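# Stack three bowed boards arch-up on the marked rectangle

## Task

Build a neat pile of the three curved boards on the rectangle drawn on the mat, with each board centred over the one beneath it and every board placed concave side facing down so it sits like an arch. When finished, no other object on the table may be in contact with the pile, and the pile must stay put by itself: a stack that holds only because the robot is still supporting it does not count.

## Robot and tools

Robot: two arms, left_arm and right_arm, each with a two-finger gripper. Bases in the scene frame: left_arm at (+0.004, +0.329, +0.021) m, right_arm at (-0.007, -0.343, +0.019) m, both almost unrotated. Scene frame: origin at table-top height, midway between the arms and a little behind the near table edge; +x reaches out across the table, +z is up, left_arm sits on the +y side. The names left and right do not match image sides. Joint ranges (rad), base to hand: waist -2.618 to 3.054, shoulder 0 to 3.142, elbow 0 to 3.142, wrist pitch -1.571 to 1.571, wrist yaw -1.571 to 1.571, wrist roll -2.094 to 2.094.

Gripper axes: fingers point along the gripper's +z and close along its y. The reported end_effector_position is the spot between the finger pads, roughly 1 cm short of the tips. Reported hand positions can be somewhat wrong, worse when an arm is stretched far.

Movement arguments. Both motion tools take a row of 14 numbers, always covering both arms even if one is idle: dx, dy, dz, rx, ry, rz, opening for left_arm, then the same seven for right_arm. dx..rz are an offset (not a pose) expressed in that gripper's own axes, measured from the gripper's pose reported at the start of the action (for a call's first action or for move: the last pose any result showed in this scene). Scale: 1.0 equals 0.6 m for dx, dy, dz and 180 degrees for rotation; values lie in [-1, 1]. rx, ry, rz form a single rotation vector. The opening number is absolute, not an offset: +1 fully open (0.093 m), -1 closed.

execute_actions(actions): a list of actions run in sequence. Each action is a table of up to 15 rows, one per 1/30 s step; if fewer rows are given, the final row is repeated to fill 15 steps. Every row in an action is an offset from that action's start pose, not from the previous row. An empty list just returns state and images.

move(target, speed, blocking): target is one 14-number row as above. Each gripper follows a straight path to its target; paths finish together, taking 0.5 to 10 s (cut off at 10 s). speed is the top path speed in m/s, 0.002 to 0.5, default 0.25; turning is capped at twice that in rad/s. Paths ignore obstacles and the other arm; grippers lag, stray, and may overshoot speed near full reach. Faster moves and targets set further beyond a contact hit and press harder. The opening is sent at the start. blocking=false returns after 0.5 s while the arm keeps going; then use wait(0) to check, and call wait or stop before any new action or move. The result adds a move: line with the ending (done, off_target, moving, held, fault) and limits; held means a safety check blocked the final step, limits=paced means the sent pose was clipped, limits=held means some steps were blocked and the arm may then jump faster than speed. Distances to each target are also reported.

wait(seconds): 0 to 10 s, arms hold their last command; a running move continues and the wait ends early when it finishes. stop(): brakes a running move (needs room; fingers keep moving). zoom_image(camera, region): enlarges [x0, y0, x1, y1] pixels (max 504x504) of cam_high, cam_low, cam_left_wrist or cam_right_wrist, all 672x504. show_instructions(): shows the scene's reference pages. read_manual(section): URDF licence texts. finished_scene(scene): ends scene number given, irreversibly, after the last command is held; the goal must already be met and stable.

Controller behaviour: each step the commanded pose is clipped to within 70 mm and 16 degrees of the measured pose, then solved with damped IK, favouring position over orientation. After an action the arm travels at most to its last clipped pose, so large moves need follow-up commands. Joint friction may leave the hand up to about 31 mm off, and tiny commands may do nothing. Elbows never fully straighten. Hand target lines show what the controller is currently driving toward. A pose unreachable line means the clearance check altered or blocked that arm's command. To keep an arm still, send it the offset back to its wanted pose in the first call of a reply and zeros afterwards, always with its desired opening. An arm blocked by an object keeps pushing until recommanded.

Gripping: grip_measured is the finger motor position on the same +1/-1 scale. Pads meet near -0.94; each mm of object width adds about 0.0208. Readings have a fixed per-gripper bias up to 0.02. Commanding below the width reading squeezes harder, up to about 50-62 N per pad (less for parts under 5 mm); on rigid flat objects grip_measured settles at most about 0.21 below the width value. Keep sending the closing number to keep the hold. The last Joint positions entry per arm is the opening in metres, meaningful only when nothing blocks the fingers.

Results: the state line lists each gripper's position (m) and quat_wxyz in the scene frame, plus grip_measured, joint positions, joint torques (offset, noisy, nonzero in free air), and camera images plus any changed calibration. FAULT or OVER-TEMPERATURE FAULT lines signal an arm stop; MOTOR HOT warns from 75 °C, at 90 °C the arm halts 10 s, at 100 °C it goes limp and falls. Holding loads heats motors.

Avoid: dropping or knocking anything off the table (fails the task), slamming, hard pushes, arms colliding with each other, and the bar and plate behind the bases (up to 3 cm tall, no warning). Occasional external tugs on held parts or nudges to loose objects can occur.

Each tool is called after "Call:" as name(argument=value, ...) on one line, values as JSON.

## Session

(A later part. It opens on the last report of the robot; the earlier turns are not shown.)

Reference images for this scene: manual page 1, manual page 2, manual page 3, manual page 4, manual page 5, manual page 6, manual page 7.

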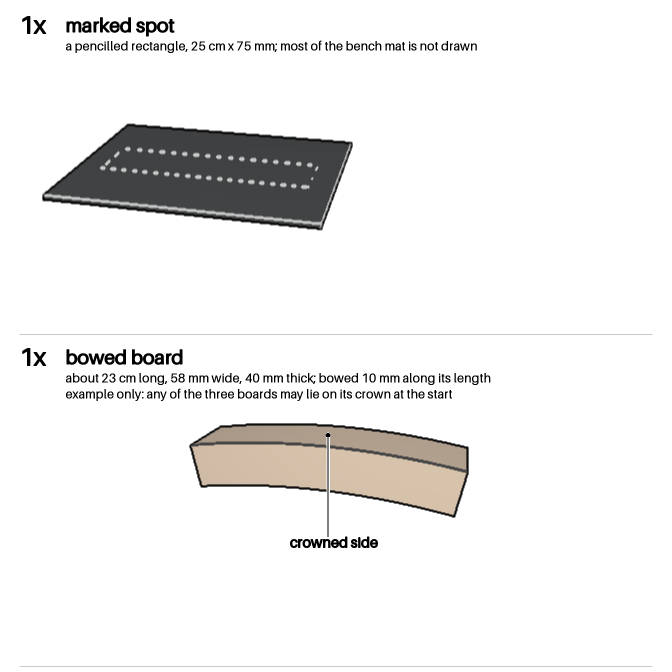

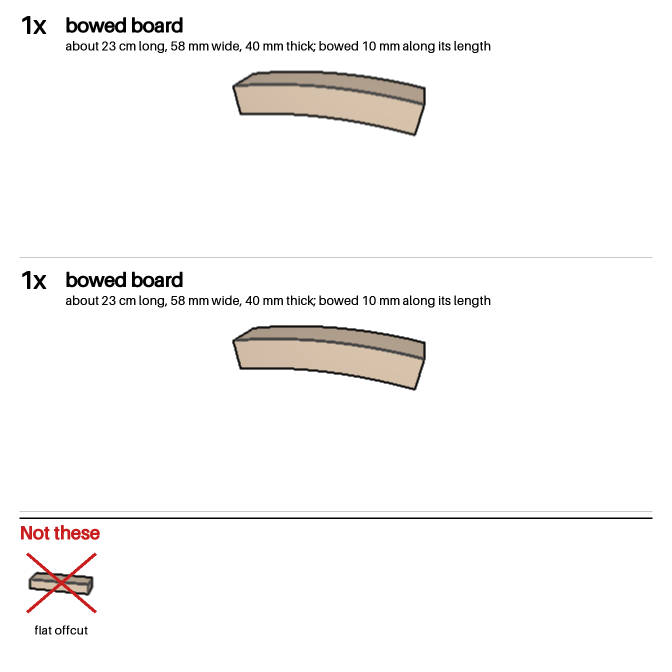

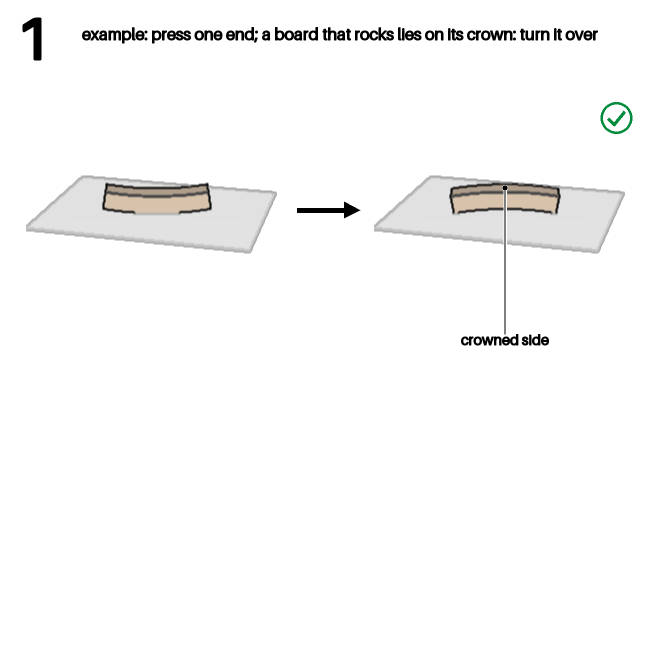

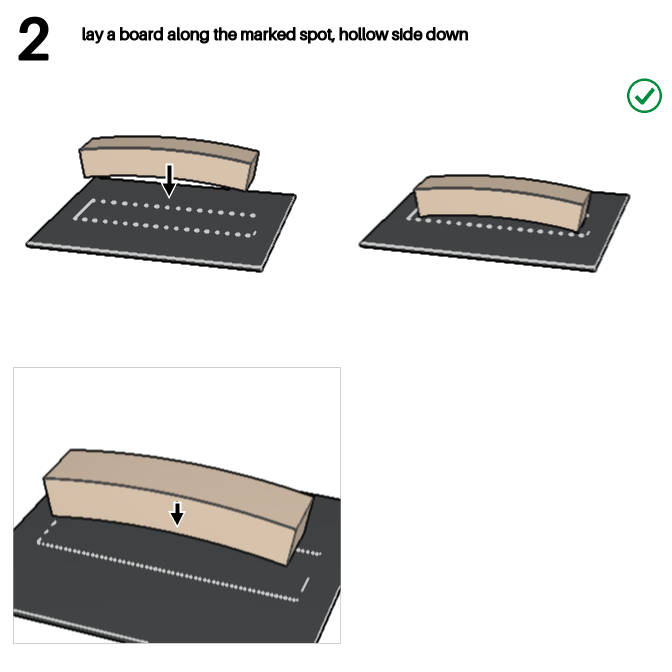

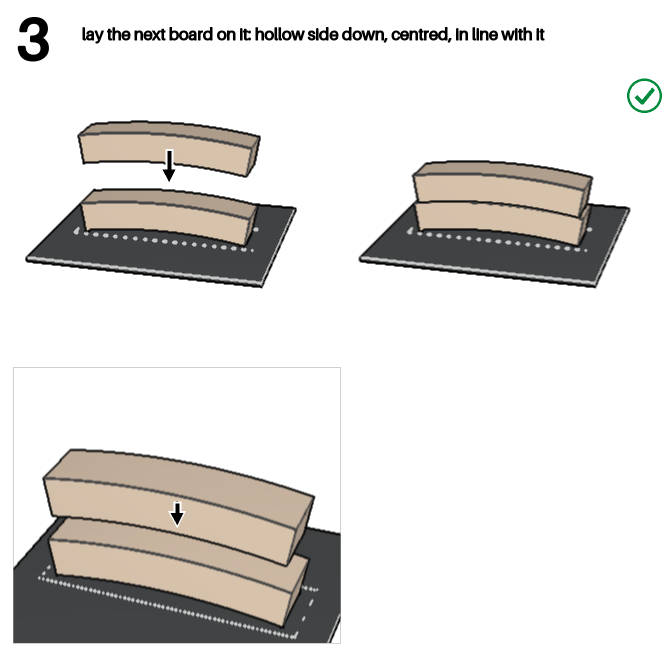

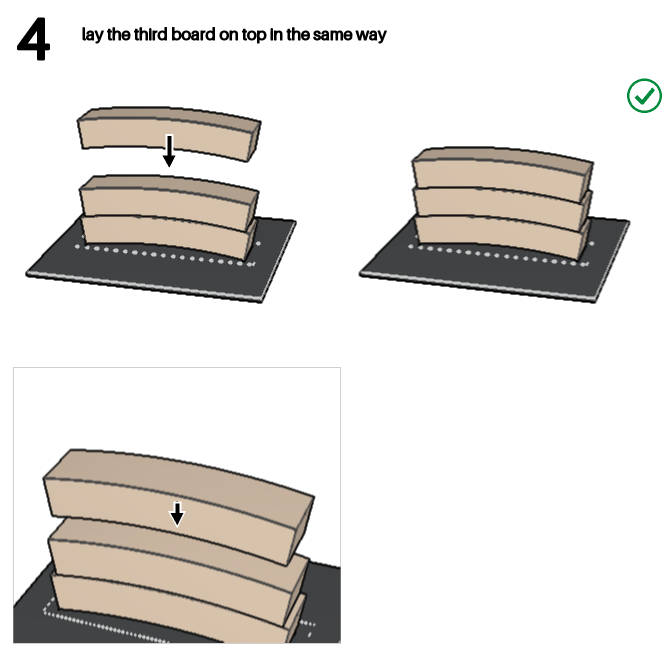

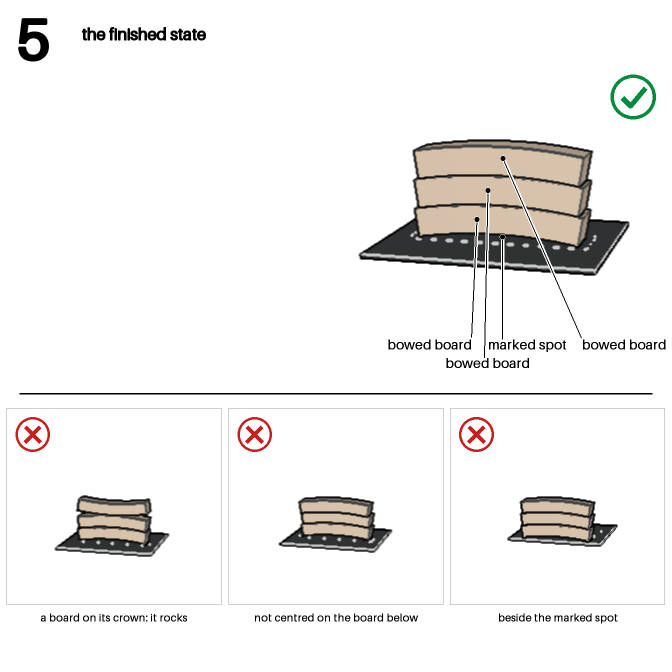

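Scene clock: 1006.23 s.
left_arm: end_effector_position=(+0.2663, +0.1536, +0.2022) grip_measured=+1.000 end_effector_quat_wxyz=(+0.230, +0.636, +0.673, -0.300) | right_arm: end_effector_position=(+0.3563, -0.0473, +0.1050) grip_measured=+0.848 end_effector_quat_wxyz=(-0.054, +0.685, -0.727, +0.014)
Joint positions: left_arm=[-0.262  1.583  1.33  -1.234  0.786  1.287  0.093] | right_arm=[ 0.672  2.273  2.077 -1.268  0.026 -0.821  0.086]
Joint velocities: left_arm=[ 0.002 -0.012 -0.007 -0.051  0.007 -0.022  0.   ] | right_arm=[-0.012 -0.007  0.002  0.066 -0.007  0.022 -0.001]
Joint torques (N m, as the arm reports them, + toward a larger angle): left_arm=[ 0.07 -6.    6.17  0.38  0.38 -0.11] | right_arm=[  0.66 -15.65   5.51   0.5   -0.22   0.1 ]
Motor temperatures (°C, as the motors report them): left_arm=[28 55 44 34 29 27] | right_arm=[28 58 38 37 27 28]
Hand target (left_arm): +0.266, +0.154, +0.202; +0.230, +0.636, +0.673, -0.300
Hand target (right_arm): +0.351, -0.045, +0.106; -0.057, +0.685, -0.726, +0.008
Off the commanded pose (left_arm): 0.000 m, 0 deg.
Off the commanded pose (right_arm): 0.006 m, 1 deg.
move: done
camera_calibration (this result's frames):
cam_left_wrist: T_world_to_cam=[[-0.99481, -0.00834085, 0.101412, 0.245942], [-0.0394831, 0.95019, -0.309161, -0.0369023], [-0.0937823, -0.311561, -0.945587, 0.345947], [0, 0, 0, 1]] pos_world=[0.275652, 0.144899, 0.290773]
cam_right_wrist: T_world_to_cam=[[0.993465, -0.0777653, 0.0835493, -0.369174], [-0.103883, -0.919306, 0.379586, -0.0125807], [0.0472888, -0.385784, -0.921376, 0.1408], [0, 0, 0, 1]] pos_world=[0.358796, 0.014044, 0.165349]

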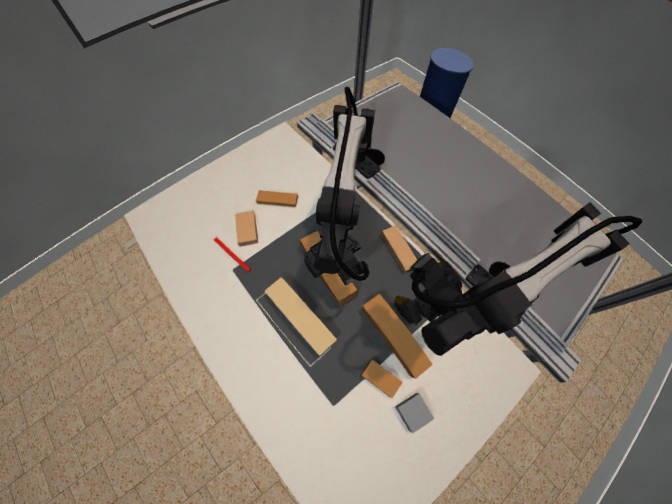

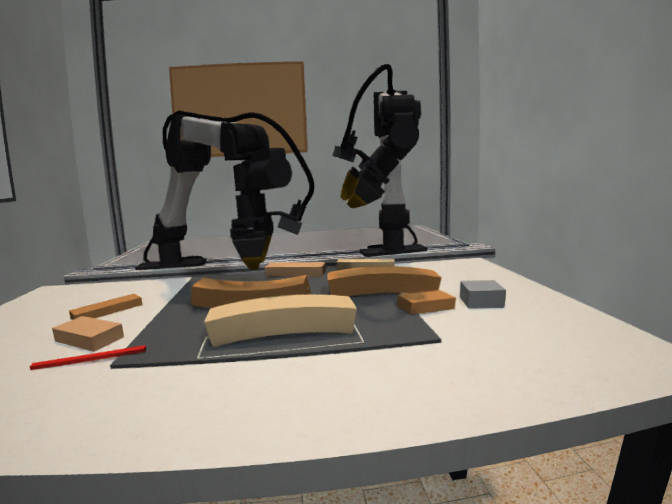

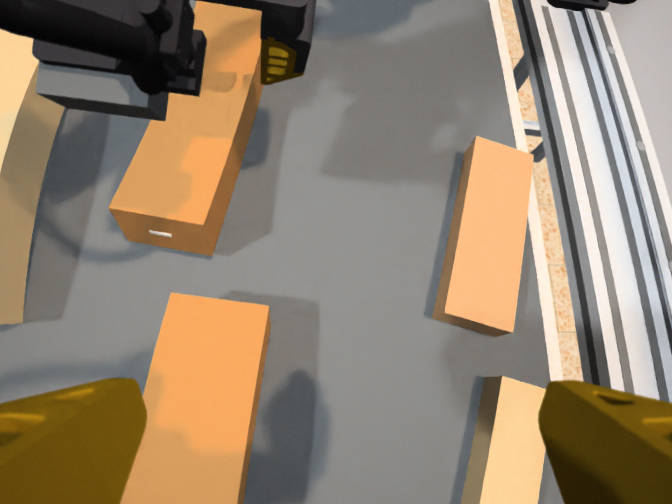

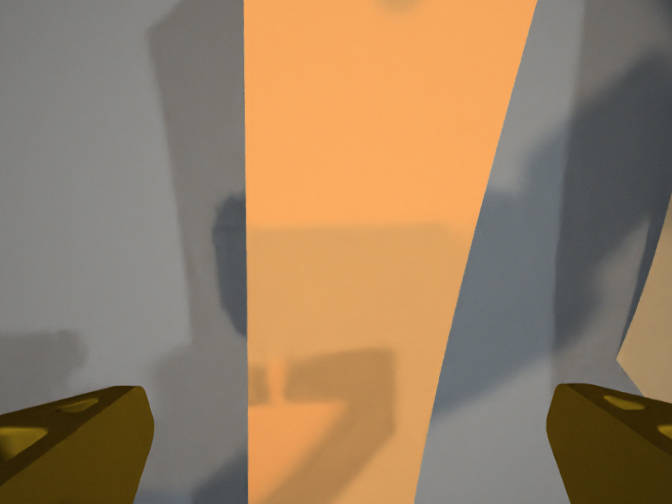

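Call:
move(target=[0,0,0,0,0,0,1, 0,0,0.085,0,0,0.04,0.85], speed=0.05)

Call:
move(target=[0,0,0,0,0,0,1, 0,0,0,0,0,0,-0.6])

Call:
move(target=[0,0,0,0,0,0,1, 0,0.06,-0.02,0.17,0,0,-0.6], speed=0.05)

Call:
move(target=[0,0,0,0,0,0,1, 0,0.06,-0.02,0.2,0,0,-0.6], speed=0.05)

Scene clock: 1010.63 s.
left_arm: end_effector_position=(+0.2663, +0.1536, +0.2022) grip_measured=+1.000 end_effector_quat_wxyz=(+0.230, +0.636, +0.673, -0.300) | right_arm: end_effector_position=(+0.3640, -0.0408, +0.0758) grip_measured=+0.848 end_effector_quat_wxyz=(+0.076, -0.641, +0.764, -0.011)
Joint positions: left_arm=[-0.262  1.583  1.33  -1.234  0.786  1.287  0.093] | right_arm=[ 0.672  2.273  1.956 -1.102  0.026 -0.706  0.086]
Joint velocities: left_arm=[-0.012 -0.007  0.007  0.022  0.066  0.022  0.   ] | right_arm=[-0.017  0.002  0.002  0.007  0.022 -0.022  0.001]
Joint torques (N m, as the arm reports them, + toward a larger angle): left_arm=[-0.09 -5.95  5.97  0.42  0.41 -0.11] | right_arm=[ -0.39 -11.86   5.37   0.75  -0.08   0.08]
Motor temperatures (°C, as the motors report them): left_arm=[28 55 44 34 29 27] | right_arm=[28 59 38 37 27 28]
Hand target (left_arm): +0.266, +0.154, +0.202; +0.230, +0.636, +0.673, -0.300
Hand target (right_arm): +0.361, -0.045, +0.055; +0.055, -0.638, +0.768, -0.010
Off the commanded pose (left_arm): 0.000 m, 0 deg.
Off the commanded pose (right_arm): 0.022 m, 3 deg.
move: off_target (right_arm)
camera_calibration (this result's frames):
cam_left_wrist: T_world_to_cam=[[-0.99481, -0.00834085, 0.101412, 0.245942], [-0.0394831, 0.95019, -0.309161, -0.0369023], [-0.0937823, -0.311561, -0.945587, 0.345947], [0, 0, 0, 1]] pos_world=[0.275652, 0.144899, 0.290773]
cam_right_wrist: T_world_to_cam=[[0.975476, -0.194384, 0.103254, -0.37348], [-0.218207, -0.915533, 0.337914, 0.0502336], [0.0288476, -0.352157, -0.935496, 0.125116], [0, 0, 0, 1]] pos_world=[0.371673, 0.0174524, 0.138634]

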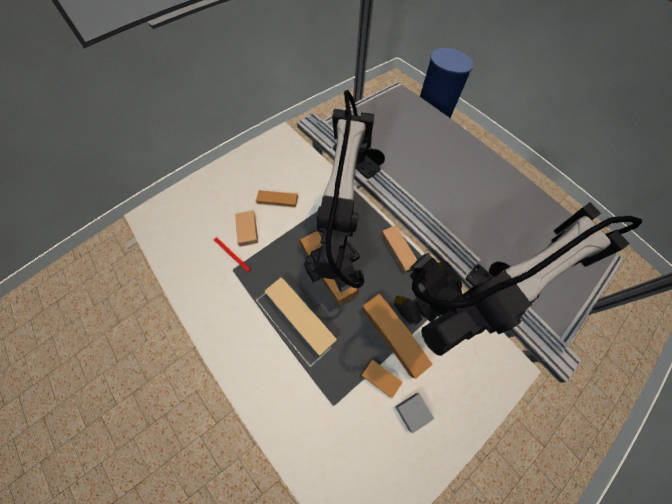

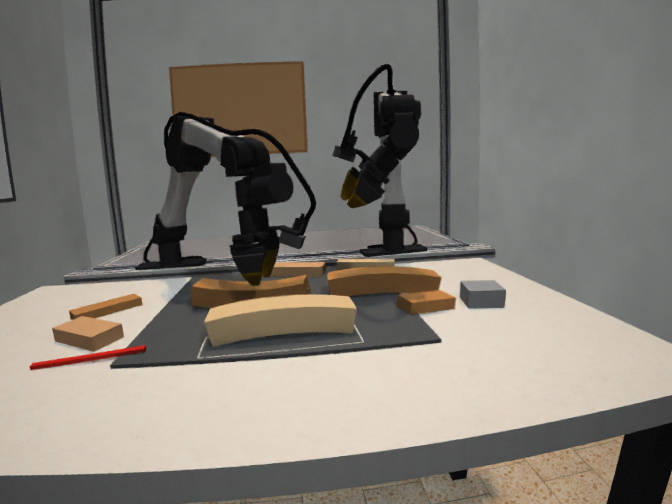

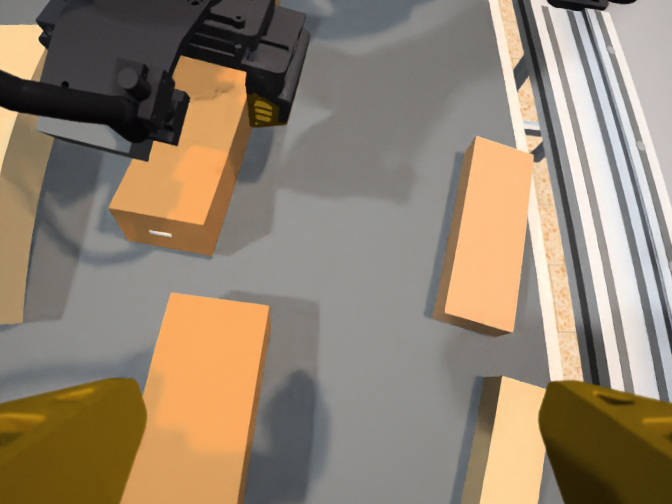

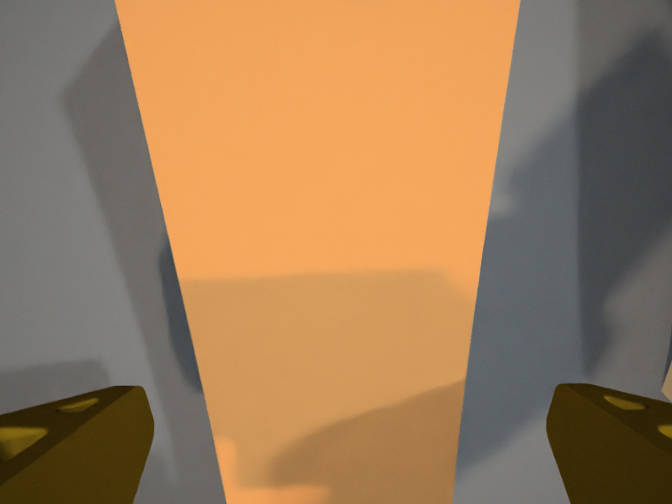

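Scene clock: 1011.13 s.
left_arm: end_effector_position=(+0.2663, +0.1536, +0.2022) grip_measured=+1.000 end_effector_quat_wxyz=(+0.230, +0.636, +0.673, -0.300) | right_arm: end_effector_position=(+0.3640, -0.0408, +0.0758) grip_measured=-0.598 end_effector_quat_wxyz=(+0.076, -0.641, +0.764, -0.011)
Joint positions: left_arm=[-0.262  1.583  1.33  -1.234  0.786  1.287  0.093] | right_arm=[ 0.672  2.273  1.956 -1.102  0.026 -0.706  0.017]
Joint velocities: left_arm=[ 0.002 -0.022  0.007 -0.066 -0.022  0.066  0.   ] | right_arm=[-0.012  0.007 -0.002 -0.022 -0.022 -0.022 -0.   ]
Joint torques (N m, as the arm reports them, + toward a larger angle): left_arm=[-0.02 -5.93  6.02  0.42  0.38 -0.12] | right_arm=[ -0.34 -14.53   7.2    0.64  -0.08   0.02]
Motor temperatures (°C, as the motors report them): left_arm=[28 55 44 34 29 27] | right_arm=[28 59 38 37 27 28]
Hand target (left_arm): +0.266, +0.154, +0.202; +0.230, +0.636, +0.673, -0.300
Hand target (right_arm): +0.364, -0.041, +0.076; +0.076, -0.641, +0.764, -0.011
Off the commanded pose (left_arm): 0.000 m, 0 deg.
Off the commanded pose (right_arm): 0.000 m, 0 deg.
move: done
camera_calibration (this result's frames):
cam_left_wrist: T_world_to_cam=[[-0.99481, -0.00834085, 0.101412, 0.245942], [-0.0394831, 0.95019, -0.309161, -0.0369023], [-0.0937823, -0.311561, -0.945587, 0.345947], [0, 0, 0, 1]] pos_world=[0.275652, 0.144899, 0.290773]
cam_right_wrist: T_world_to_cam=[[0.975476, -0.194384, 0.103254, -0.37348], [-0.218207, -0.915533, 0.337914, 0.0502336], [0.0288476, -0.352157, -0.935496, 0.125116], [0, 0, 0, 1]] pos_world=[0.371673, 0.0174524, 0.138634]

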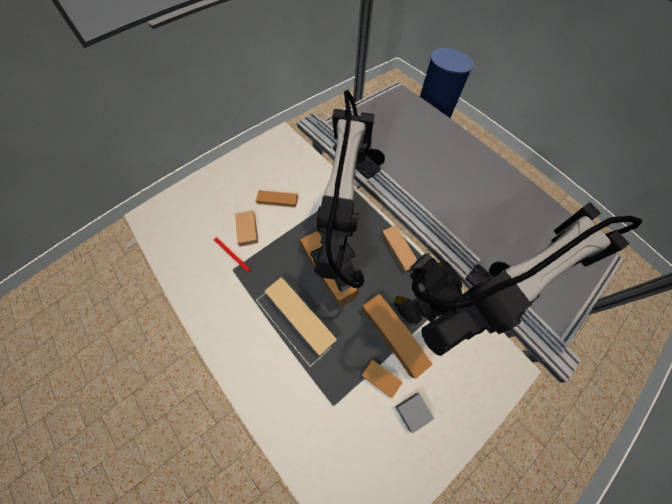

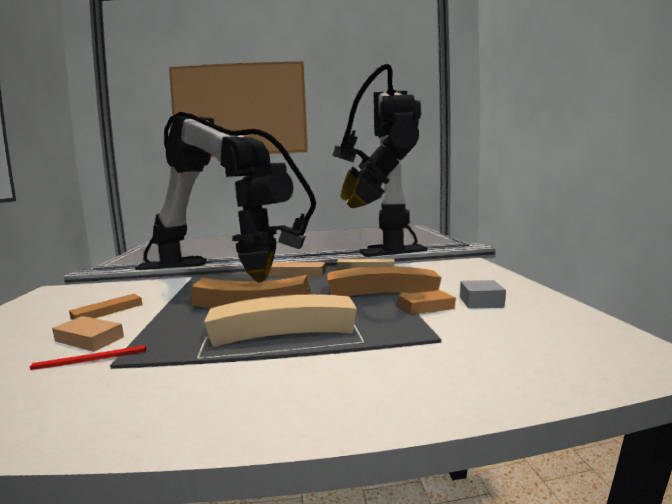

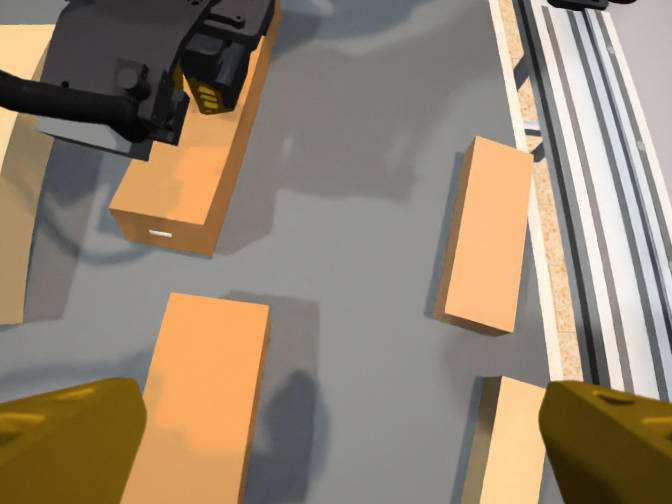

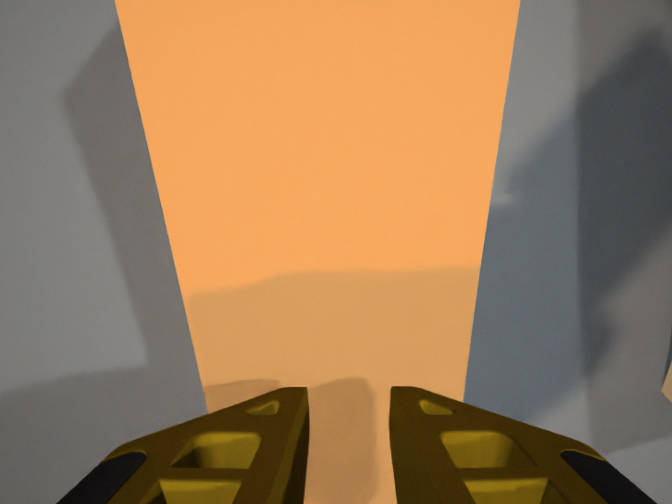

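Scene clock: 1016.80 s.
left_arm: end_effector_position=(+0.2663, +0.1536, +0.2022) grip_measured=+1.000 end_effector_quat_wxyz=(+0.230, +0.636, +0.673, -0.300) | right_arm: end_effector_position=(+0.3312, -0.0335, +0.0845) grip_measured=-0.598 end_effector_quat_wxyz=(+0.243, -0.599, +0.735, -0.204)
Joint positions: left_arm=[-0.262  1.583  1.33  -1.234  0.786  1.287  0.093] | right_arm=[ 0.901  1.981  1.381 -0.553  0.511 -0.558  0.016]
Joint velocities: left_arm=[ 0.012 -0.012 -0.002 -0.022 -0.051 -0.051  0.   ] | right_arm=[-0.002 -0.007 -0.012 -0.051  0.007  0.037 -0.   ]
Joint torques (N m, as the arm reports them, + toward a larger angle): left_arm=[-0.07 -5.92  5.97  0.44  0.39 -0.09] | right_arm=[  0.5  -12.88   5.25   1.18   0.28   0.14]
Motor temperatures (°C, as the motors report them): left_arm=[28 55 44 34 29 27] | right_arm=[28 60 38 37 27 28]
Hand target (left_arm): +0.266, +0.154, +0.202; +0.230, +0.636, +0.673, -0.300
Hand target (right_arm): +0.327, -0.035, +0.084; +0.245, -0.598, +0.734, -0.207
Off the commanded pose (left_arm): 0.000 m, 0 deg.
Off the commanded pose (right_arm): 0.005 m, 1 deg.
move: done
camera_calibration (this result's frames):
cam_left_wrist: T_world_to_cam=[[-0.99481, -0.00834085, 0.101412, 0.245942], [-0.0394831, 0.95019, -0.309161, -0.0369023], [-0.0937823, -0.311561, -0.945587, 0.345947], [0, 0, 0, 1]] pos_world=[0.275652, 0.144899, 0.290773]
cam_right_wrist: T_world_to_cam=[[0.784254, -0.216209, 0.581548, -0.318868], [-0.420087, -0.874824, 0.241269, 0.123165], [0.456588, -0.433517, -0.776911, -0.0210001], [0, 0, 0, 1]] pos_world=[0.311402, 0.0297014, 0.139406]

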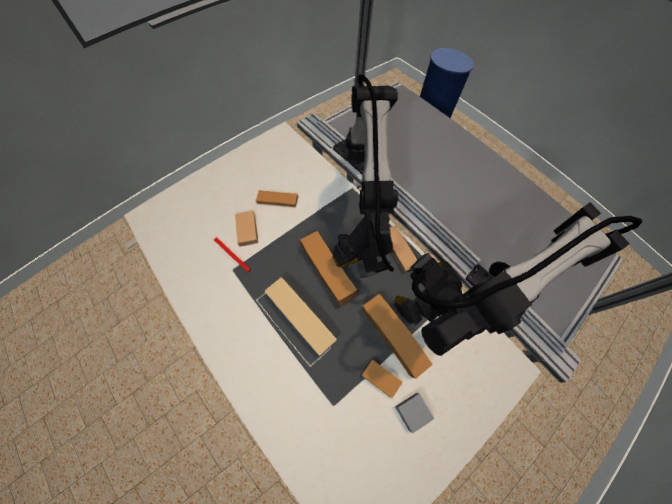

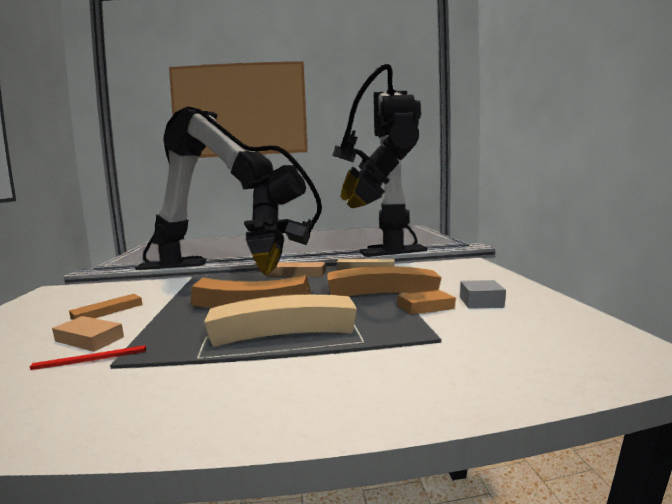

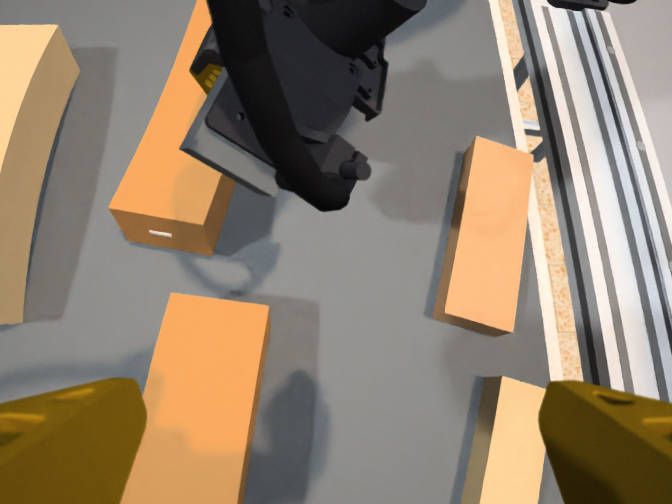

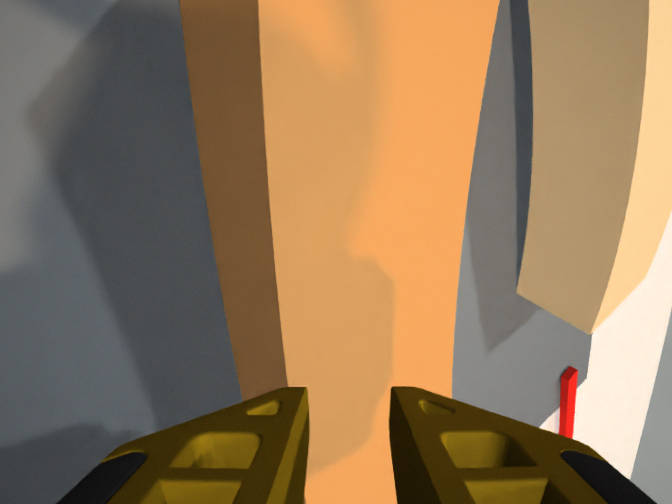

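Scene clock: 1023.43 s.
left_arm: end_effector_position=(+0.2663, +0.1536, +0.2022) grip_measured=+1.000 end_effector_quat_wxyz=(+0.230, +0.636, +0.673, -0.300) | right_arm: end_effector_position=(+0.3007, -0.0226, +0.0881) grip_measured=-0.598 end_effector_quat_wxyz=(+0.432, -0.482, +0.646, -0.406)
Joint positions: left_arm=[-0.262  1.583  1.33  -1.234  0.786  1.287  0.093] | right_arm=[ 1.138  2.04   1.021  0.204  1.152 -0.631  0.016]
Joint velocities: left_arm=[ 0.002 -0.027  0.002 -0.066 -0.007  0.022  0.   ] | right_arm=[ 0.007 -0.002 -0.012  0.037  0.051  0.007 -0.   ]
Joint torques (N m, as the arm reports them, + toward a larger angle): left_arm=[-0.04 -5.99  6.15  0.35  0.34 -0.09] | right_arm=[ 0.94 -9.01  4.32  1.47  0.56 -0.05]
Motor temperatures (°C, as the motors report them): left_arm=[28 55 44 34 29 27] | right_arm=[28 60 38 37 27 28]
Hand target (left_arm): +0.266, +0.154, +0.202; +0.230, +0.636, +0.673, -0.300
Hand target (right_arm): +0.295, -0.027, +0.073; +0.418, -0.496, +0.637, -0.417
Off the commanded pose (left_arm): 0.000 m, 0 deg.
Off the commanded pose (right_arm): 0.016 m, 3 deg.
move: off_target (right_arm)
camera_calibration (this result's frames):
cam_left_wrist: T_world_to_cam=[[-0.99481, -0.00834085, 0.101412, 0.245942], [-0.0394831, 0.95019, -0.309161, -0.0369023], [-0.0937823, -0.311561, -0.945587, 0.345947], [0, 0, 0, 1]] pos_world=[0.275652, 0.144899, 0.290773]
cam_right_wrist: T_world_to_cam=[[0.278285, -0.22461, 0.933867, -0.173734], [-0.564325, -0.824998, -0.0302612, 0.187444], [0.777235, -0.518584, -0.356337, -0.134935], [0, 0, 0, 1]] pos_world=[0.259003, 0.0456437, 0.119834]

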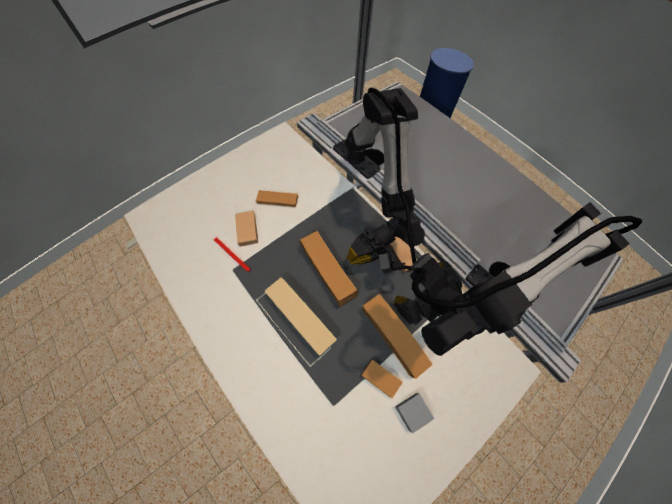

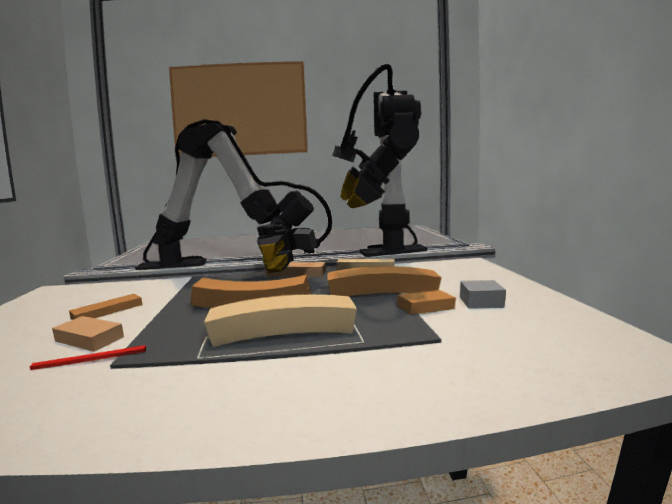

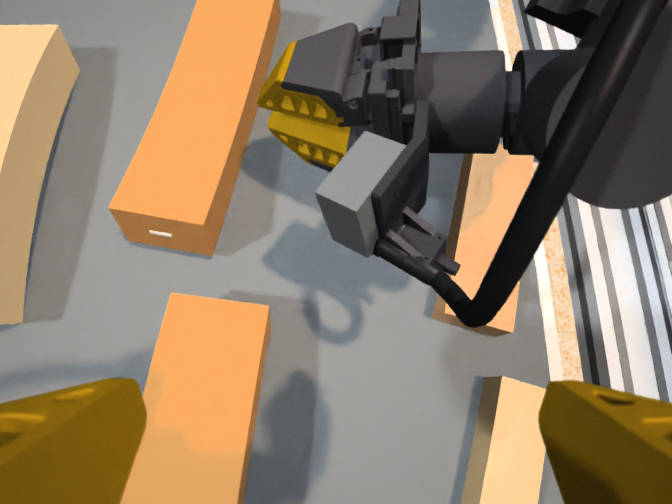

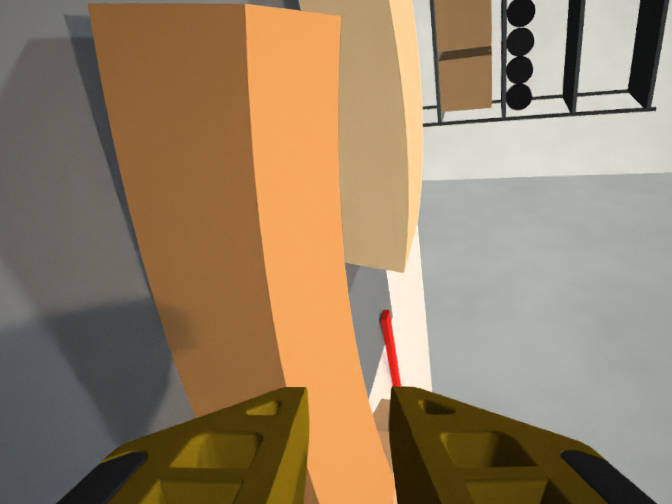

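Call:
move(target=[0,0,0,0,0,0,1, 0.03,-0.075,0.09,-0.38,0,0,0.85], speed=0.1)

Scene clock: 1033.50 s.
left_arm: end_effector_position=(+0.2663, +0.1536, +0.2022) grip_measured=+1.000 end_effector_quat_wxyz=(+0.230, +0.636, +0.673, -0.300) | right_arm: end_effector_position=(+0.3631, -0.0532, +0.1230) grip_measured=+0.848 end_effector_quat_wxyz=(+0.101, -0.636, +0.765, +0.013)
Joint positions: left_arm=[-0.262  1.583  1.33  -1.234  0.786  1.287  0.093] | right_arm=[ 0.633  2.175  1.975 -1.171 -0.029 -0.731  0.086]
Joint velocities: left_arm=[-0.012  0.002 -0.017 -0.007 -0.007 -0.095  0.   ] | right_arm=[ 0.007 -0.007  0.002  0.037  0.037  0.037  0.   ]
Joint torques (N m, as the arm reports them, + toward a larger angle): left_arm=[-0.08 -6.03  6.    0.42  0.41 -0.09] | right_arm=[ -0.62 -11.37   7.98   0.56  -0.2    0.  ]
Motor temperatures (°C, as the motors report them): left_arm=[28 55 44 34 29 27] | right_arm=[28 59 39 37 27 28]
Hand target (left_arm): +0.266, +0.154, +0.202; +0.230, +0.636, +0.673, -0.300
Hand target (right_arm): +0.363, -0.055, +0.112; +0.084, -0.637, +0.766, +0.019
Off the commanded pose (left_arm): 0.000 m, 0 deg.
Off the commanded pose (right_arm): 0.012 m, 2 deg.
move: off_target (right_arm)
camera_calibration (this result's frames):
cam_left_wrist: T_world_to_cam=[[-0.99481, -0.00834085, 0.101412, 0.245942], [-0.0394831, 0.95019, -0.309161, -0.0369023], [-0.0937823, -0.311561, -0.945587, 0.345947], [0, 0, 0, 1]] pos_world=[0.275652, 0.144899, 0.290773]
cam_right_wrist: T_world_to_cam=[[0.974007, -0.205072, 0.0962039, -0.379121], [-0.22391, -0.935895, 0.271965, 0.0317708], [0.0342643, -0.286437, -0.957486, 0.169198], [0, 0, 0, 1]] pos_world=[0.370583, 0.000451367, 0.189837]

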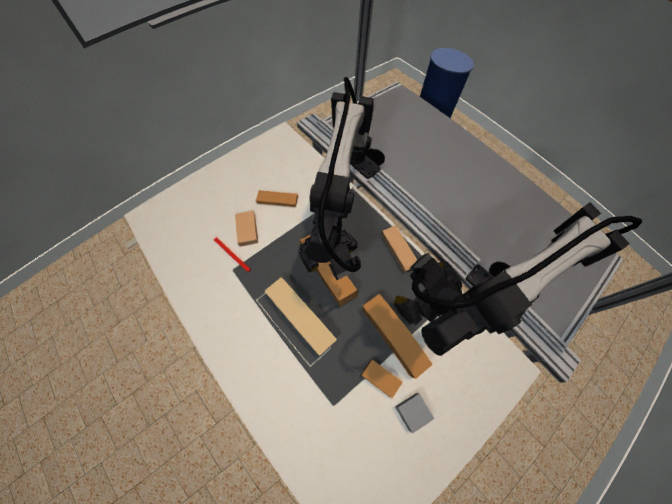

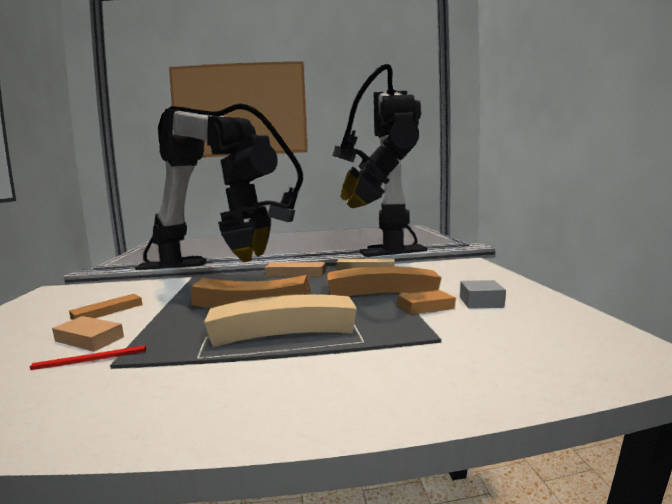

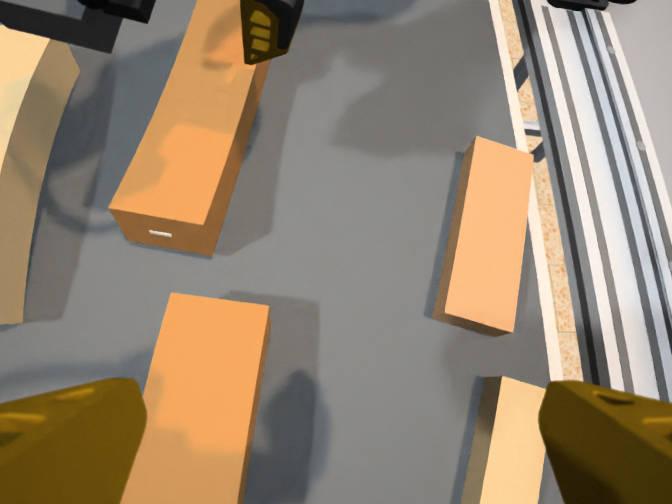

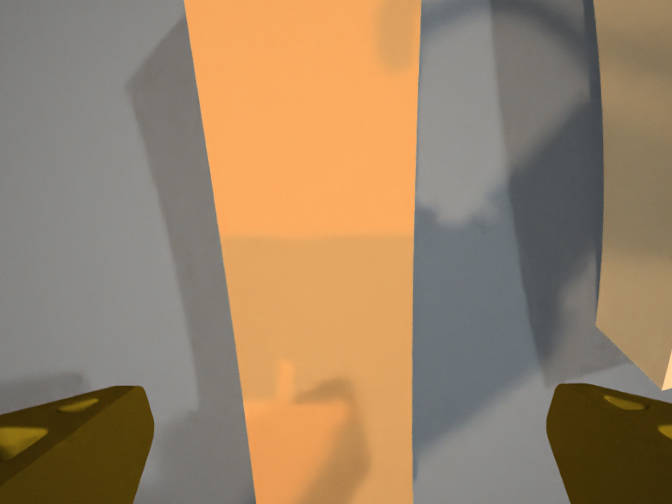

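Call:
move(target=[0,0,0,0,0,0,1, 0,0.012,0.145,0,0,-0.015,0.85], speed=0.05)

Scene clock: 1036.67 s.
left_arm: end_effector_position=(+0.2663, +0.1536, +0.2022) grip_measured=+1.000 end_effector_quat_wxyz=(+0.230, +0.636, +0.673, -0.300) | right_arm: end_effector_position=(+0.3747, -0.0395, +0.0566) grip_measured=+0.848 end_effector_quat_wxyz=(+0.121, -0.647, +0.753, +0.012)
Joint positions: left_arm=[-0.262  1.583  1.33  -1.234  0.786  1.287  0.093] | right_arm=[ 0.64   2.234  1.799 -0.895 -0.03  -0.756  0.086]
Joint velocities: left_arm=[ 0.017 -0.017  0.002  0.007 -0.022 -0.007  0.   ] | right_arm=[-0.012 -0.007  0.012  0.022  0.022 -0.007 -0.001]
Joint torques (N m, as the arm reports them, + toward a larger angle): left_arm=[-0.01 -5.9   6.11  0.4   0.41 -0.13] | right_arm=[  0.82 -12.05   5.51   1.02  -0.12  -0.08]
Motor temperatures (°C, as the motors report them): left_arm=[28 55 44 33 29 27] | right_arm=[28 59 39 37 27 28]
Hand target (left_arm): +0.266, +0.154, +0.202; +0.230, +0.636, +0.673, -0.300
Hand target (right_arm): +0.367, -0.040, +0.037; +0.102, -0.654, +0.750, +0.011
Off the commanded pose (left_arm): 0.000 m, 0 deg.
Off the commanded pose (right_arm): 0.021 m, 2 deg.
move: off_target (right_arm)
camera_calibration (this result's frames):
cam_left_wrist: T_world_to_cam=[[-0.99481, -0.00834085, 0.101412, 0.245942], [-0.0394831, 0.95019, -0.309161, -0.0369023], [-0.0937823, -0.311561, -0.945587, 0.345947], [0, 0, 0, 1]] pos_world=[0.275652, 0.144899, 0.290773]
cam_right_wrist: T_world_to_cam=[[0.97598, -0.177556, 0.12624, -0.382595], [-0.204086, -0.947905, 0.244592, 0.0589232], [0.0762343, -0.264481, -0.961373, 0.0945529], [0, 0, 0, 1]] pos_world=[0.378223, 0.0129289, 0.124787]

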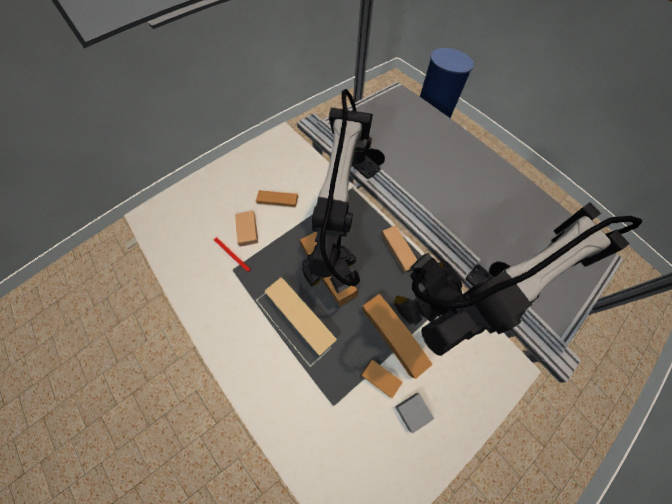

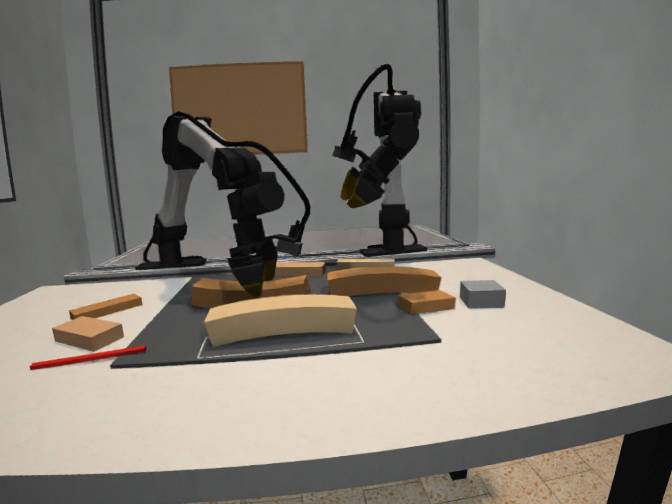

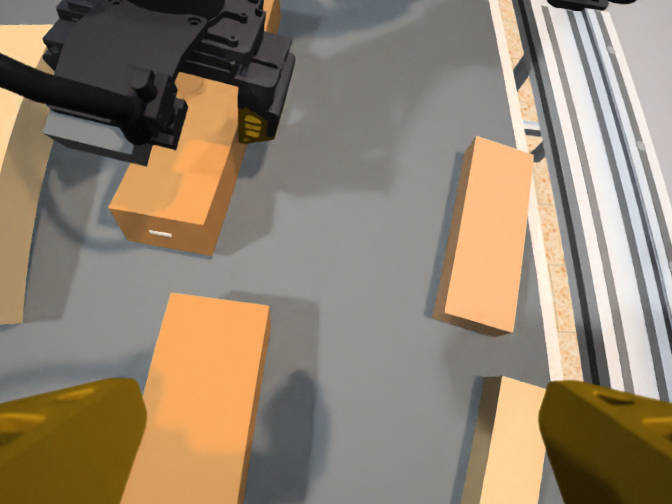

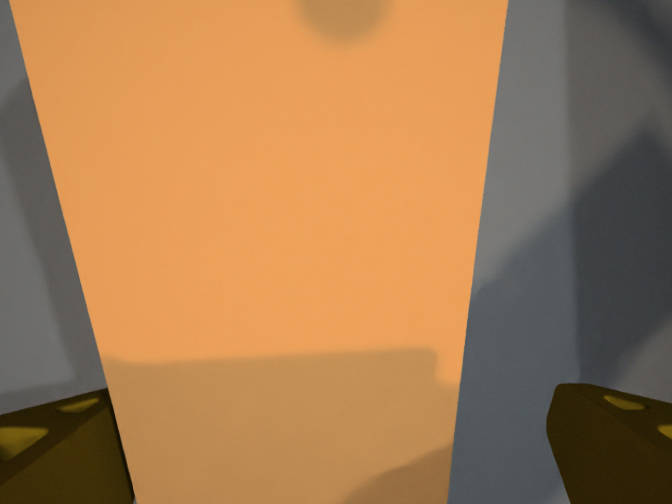

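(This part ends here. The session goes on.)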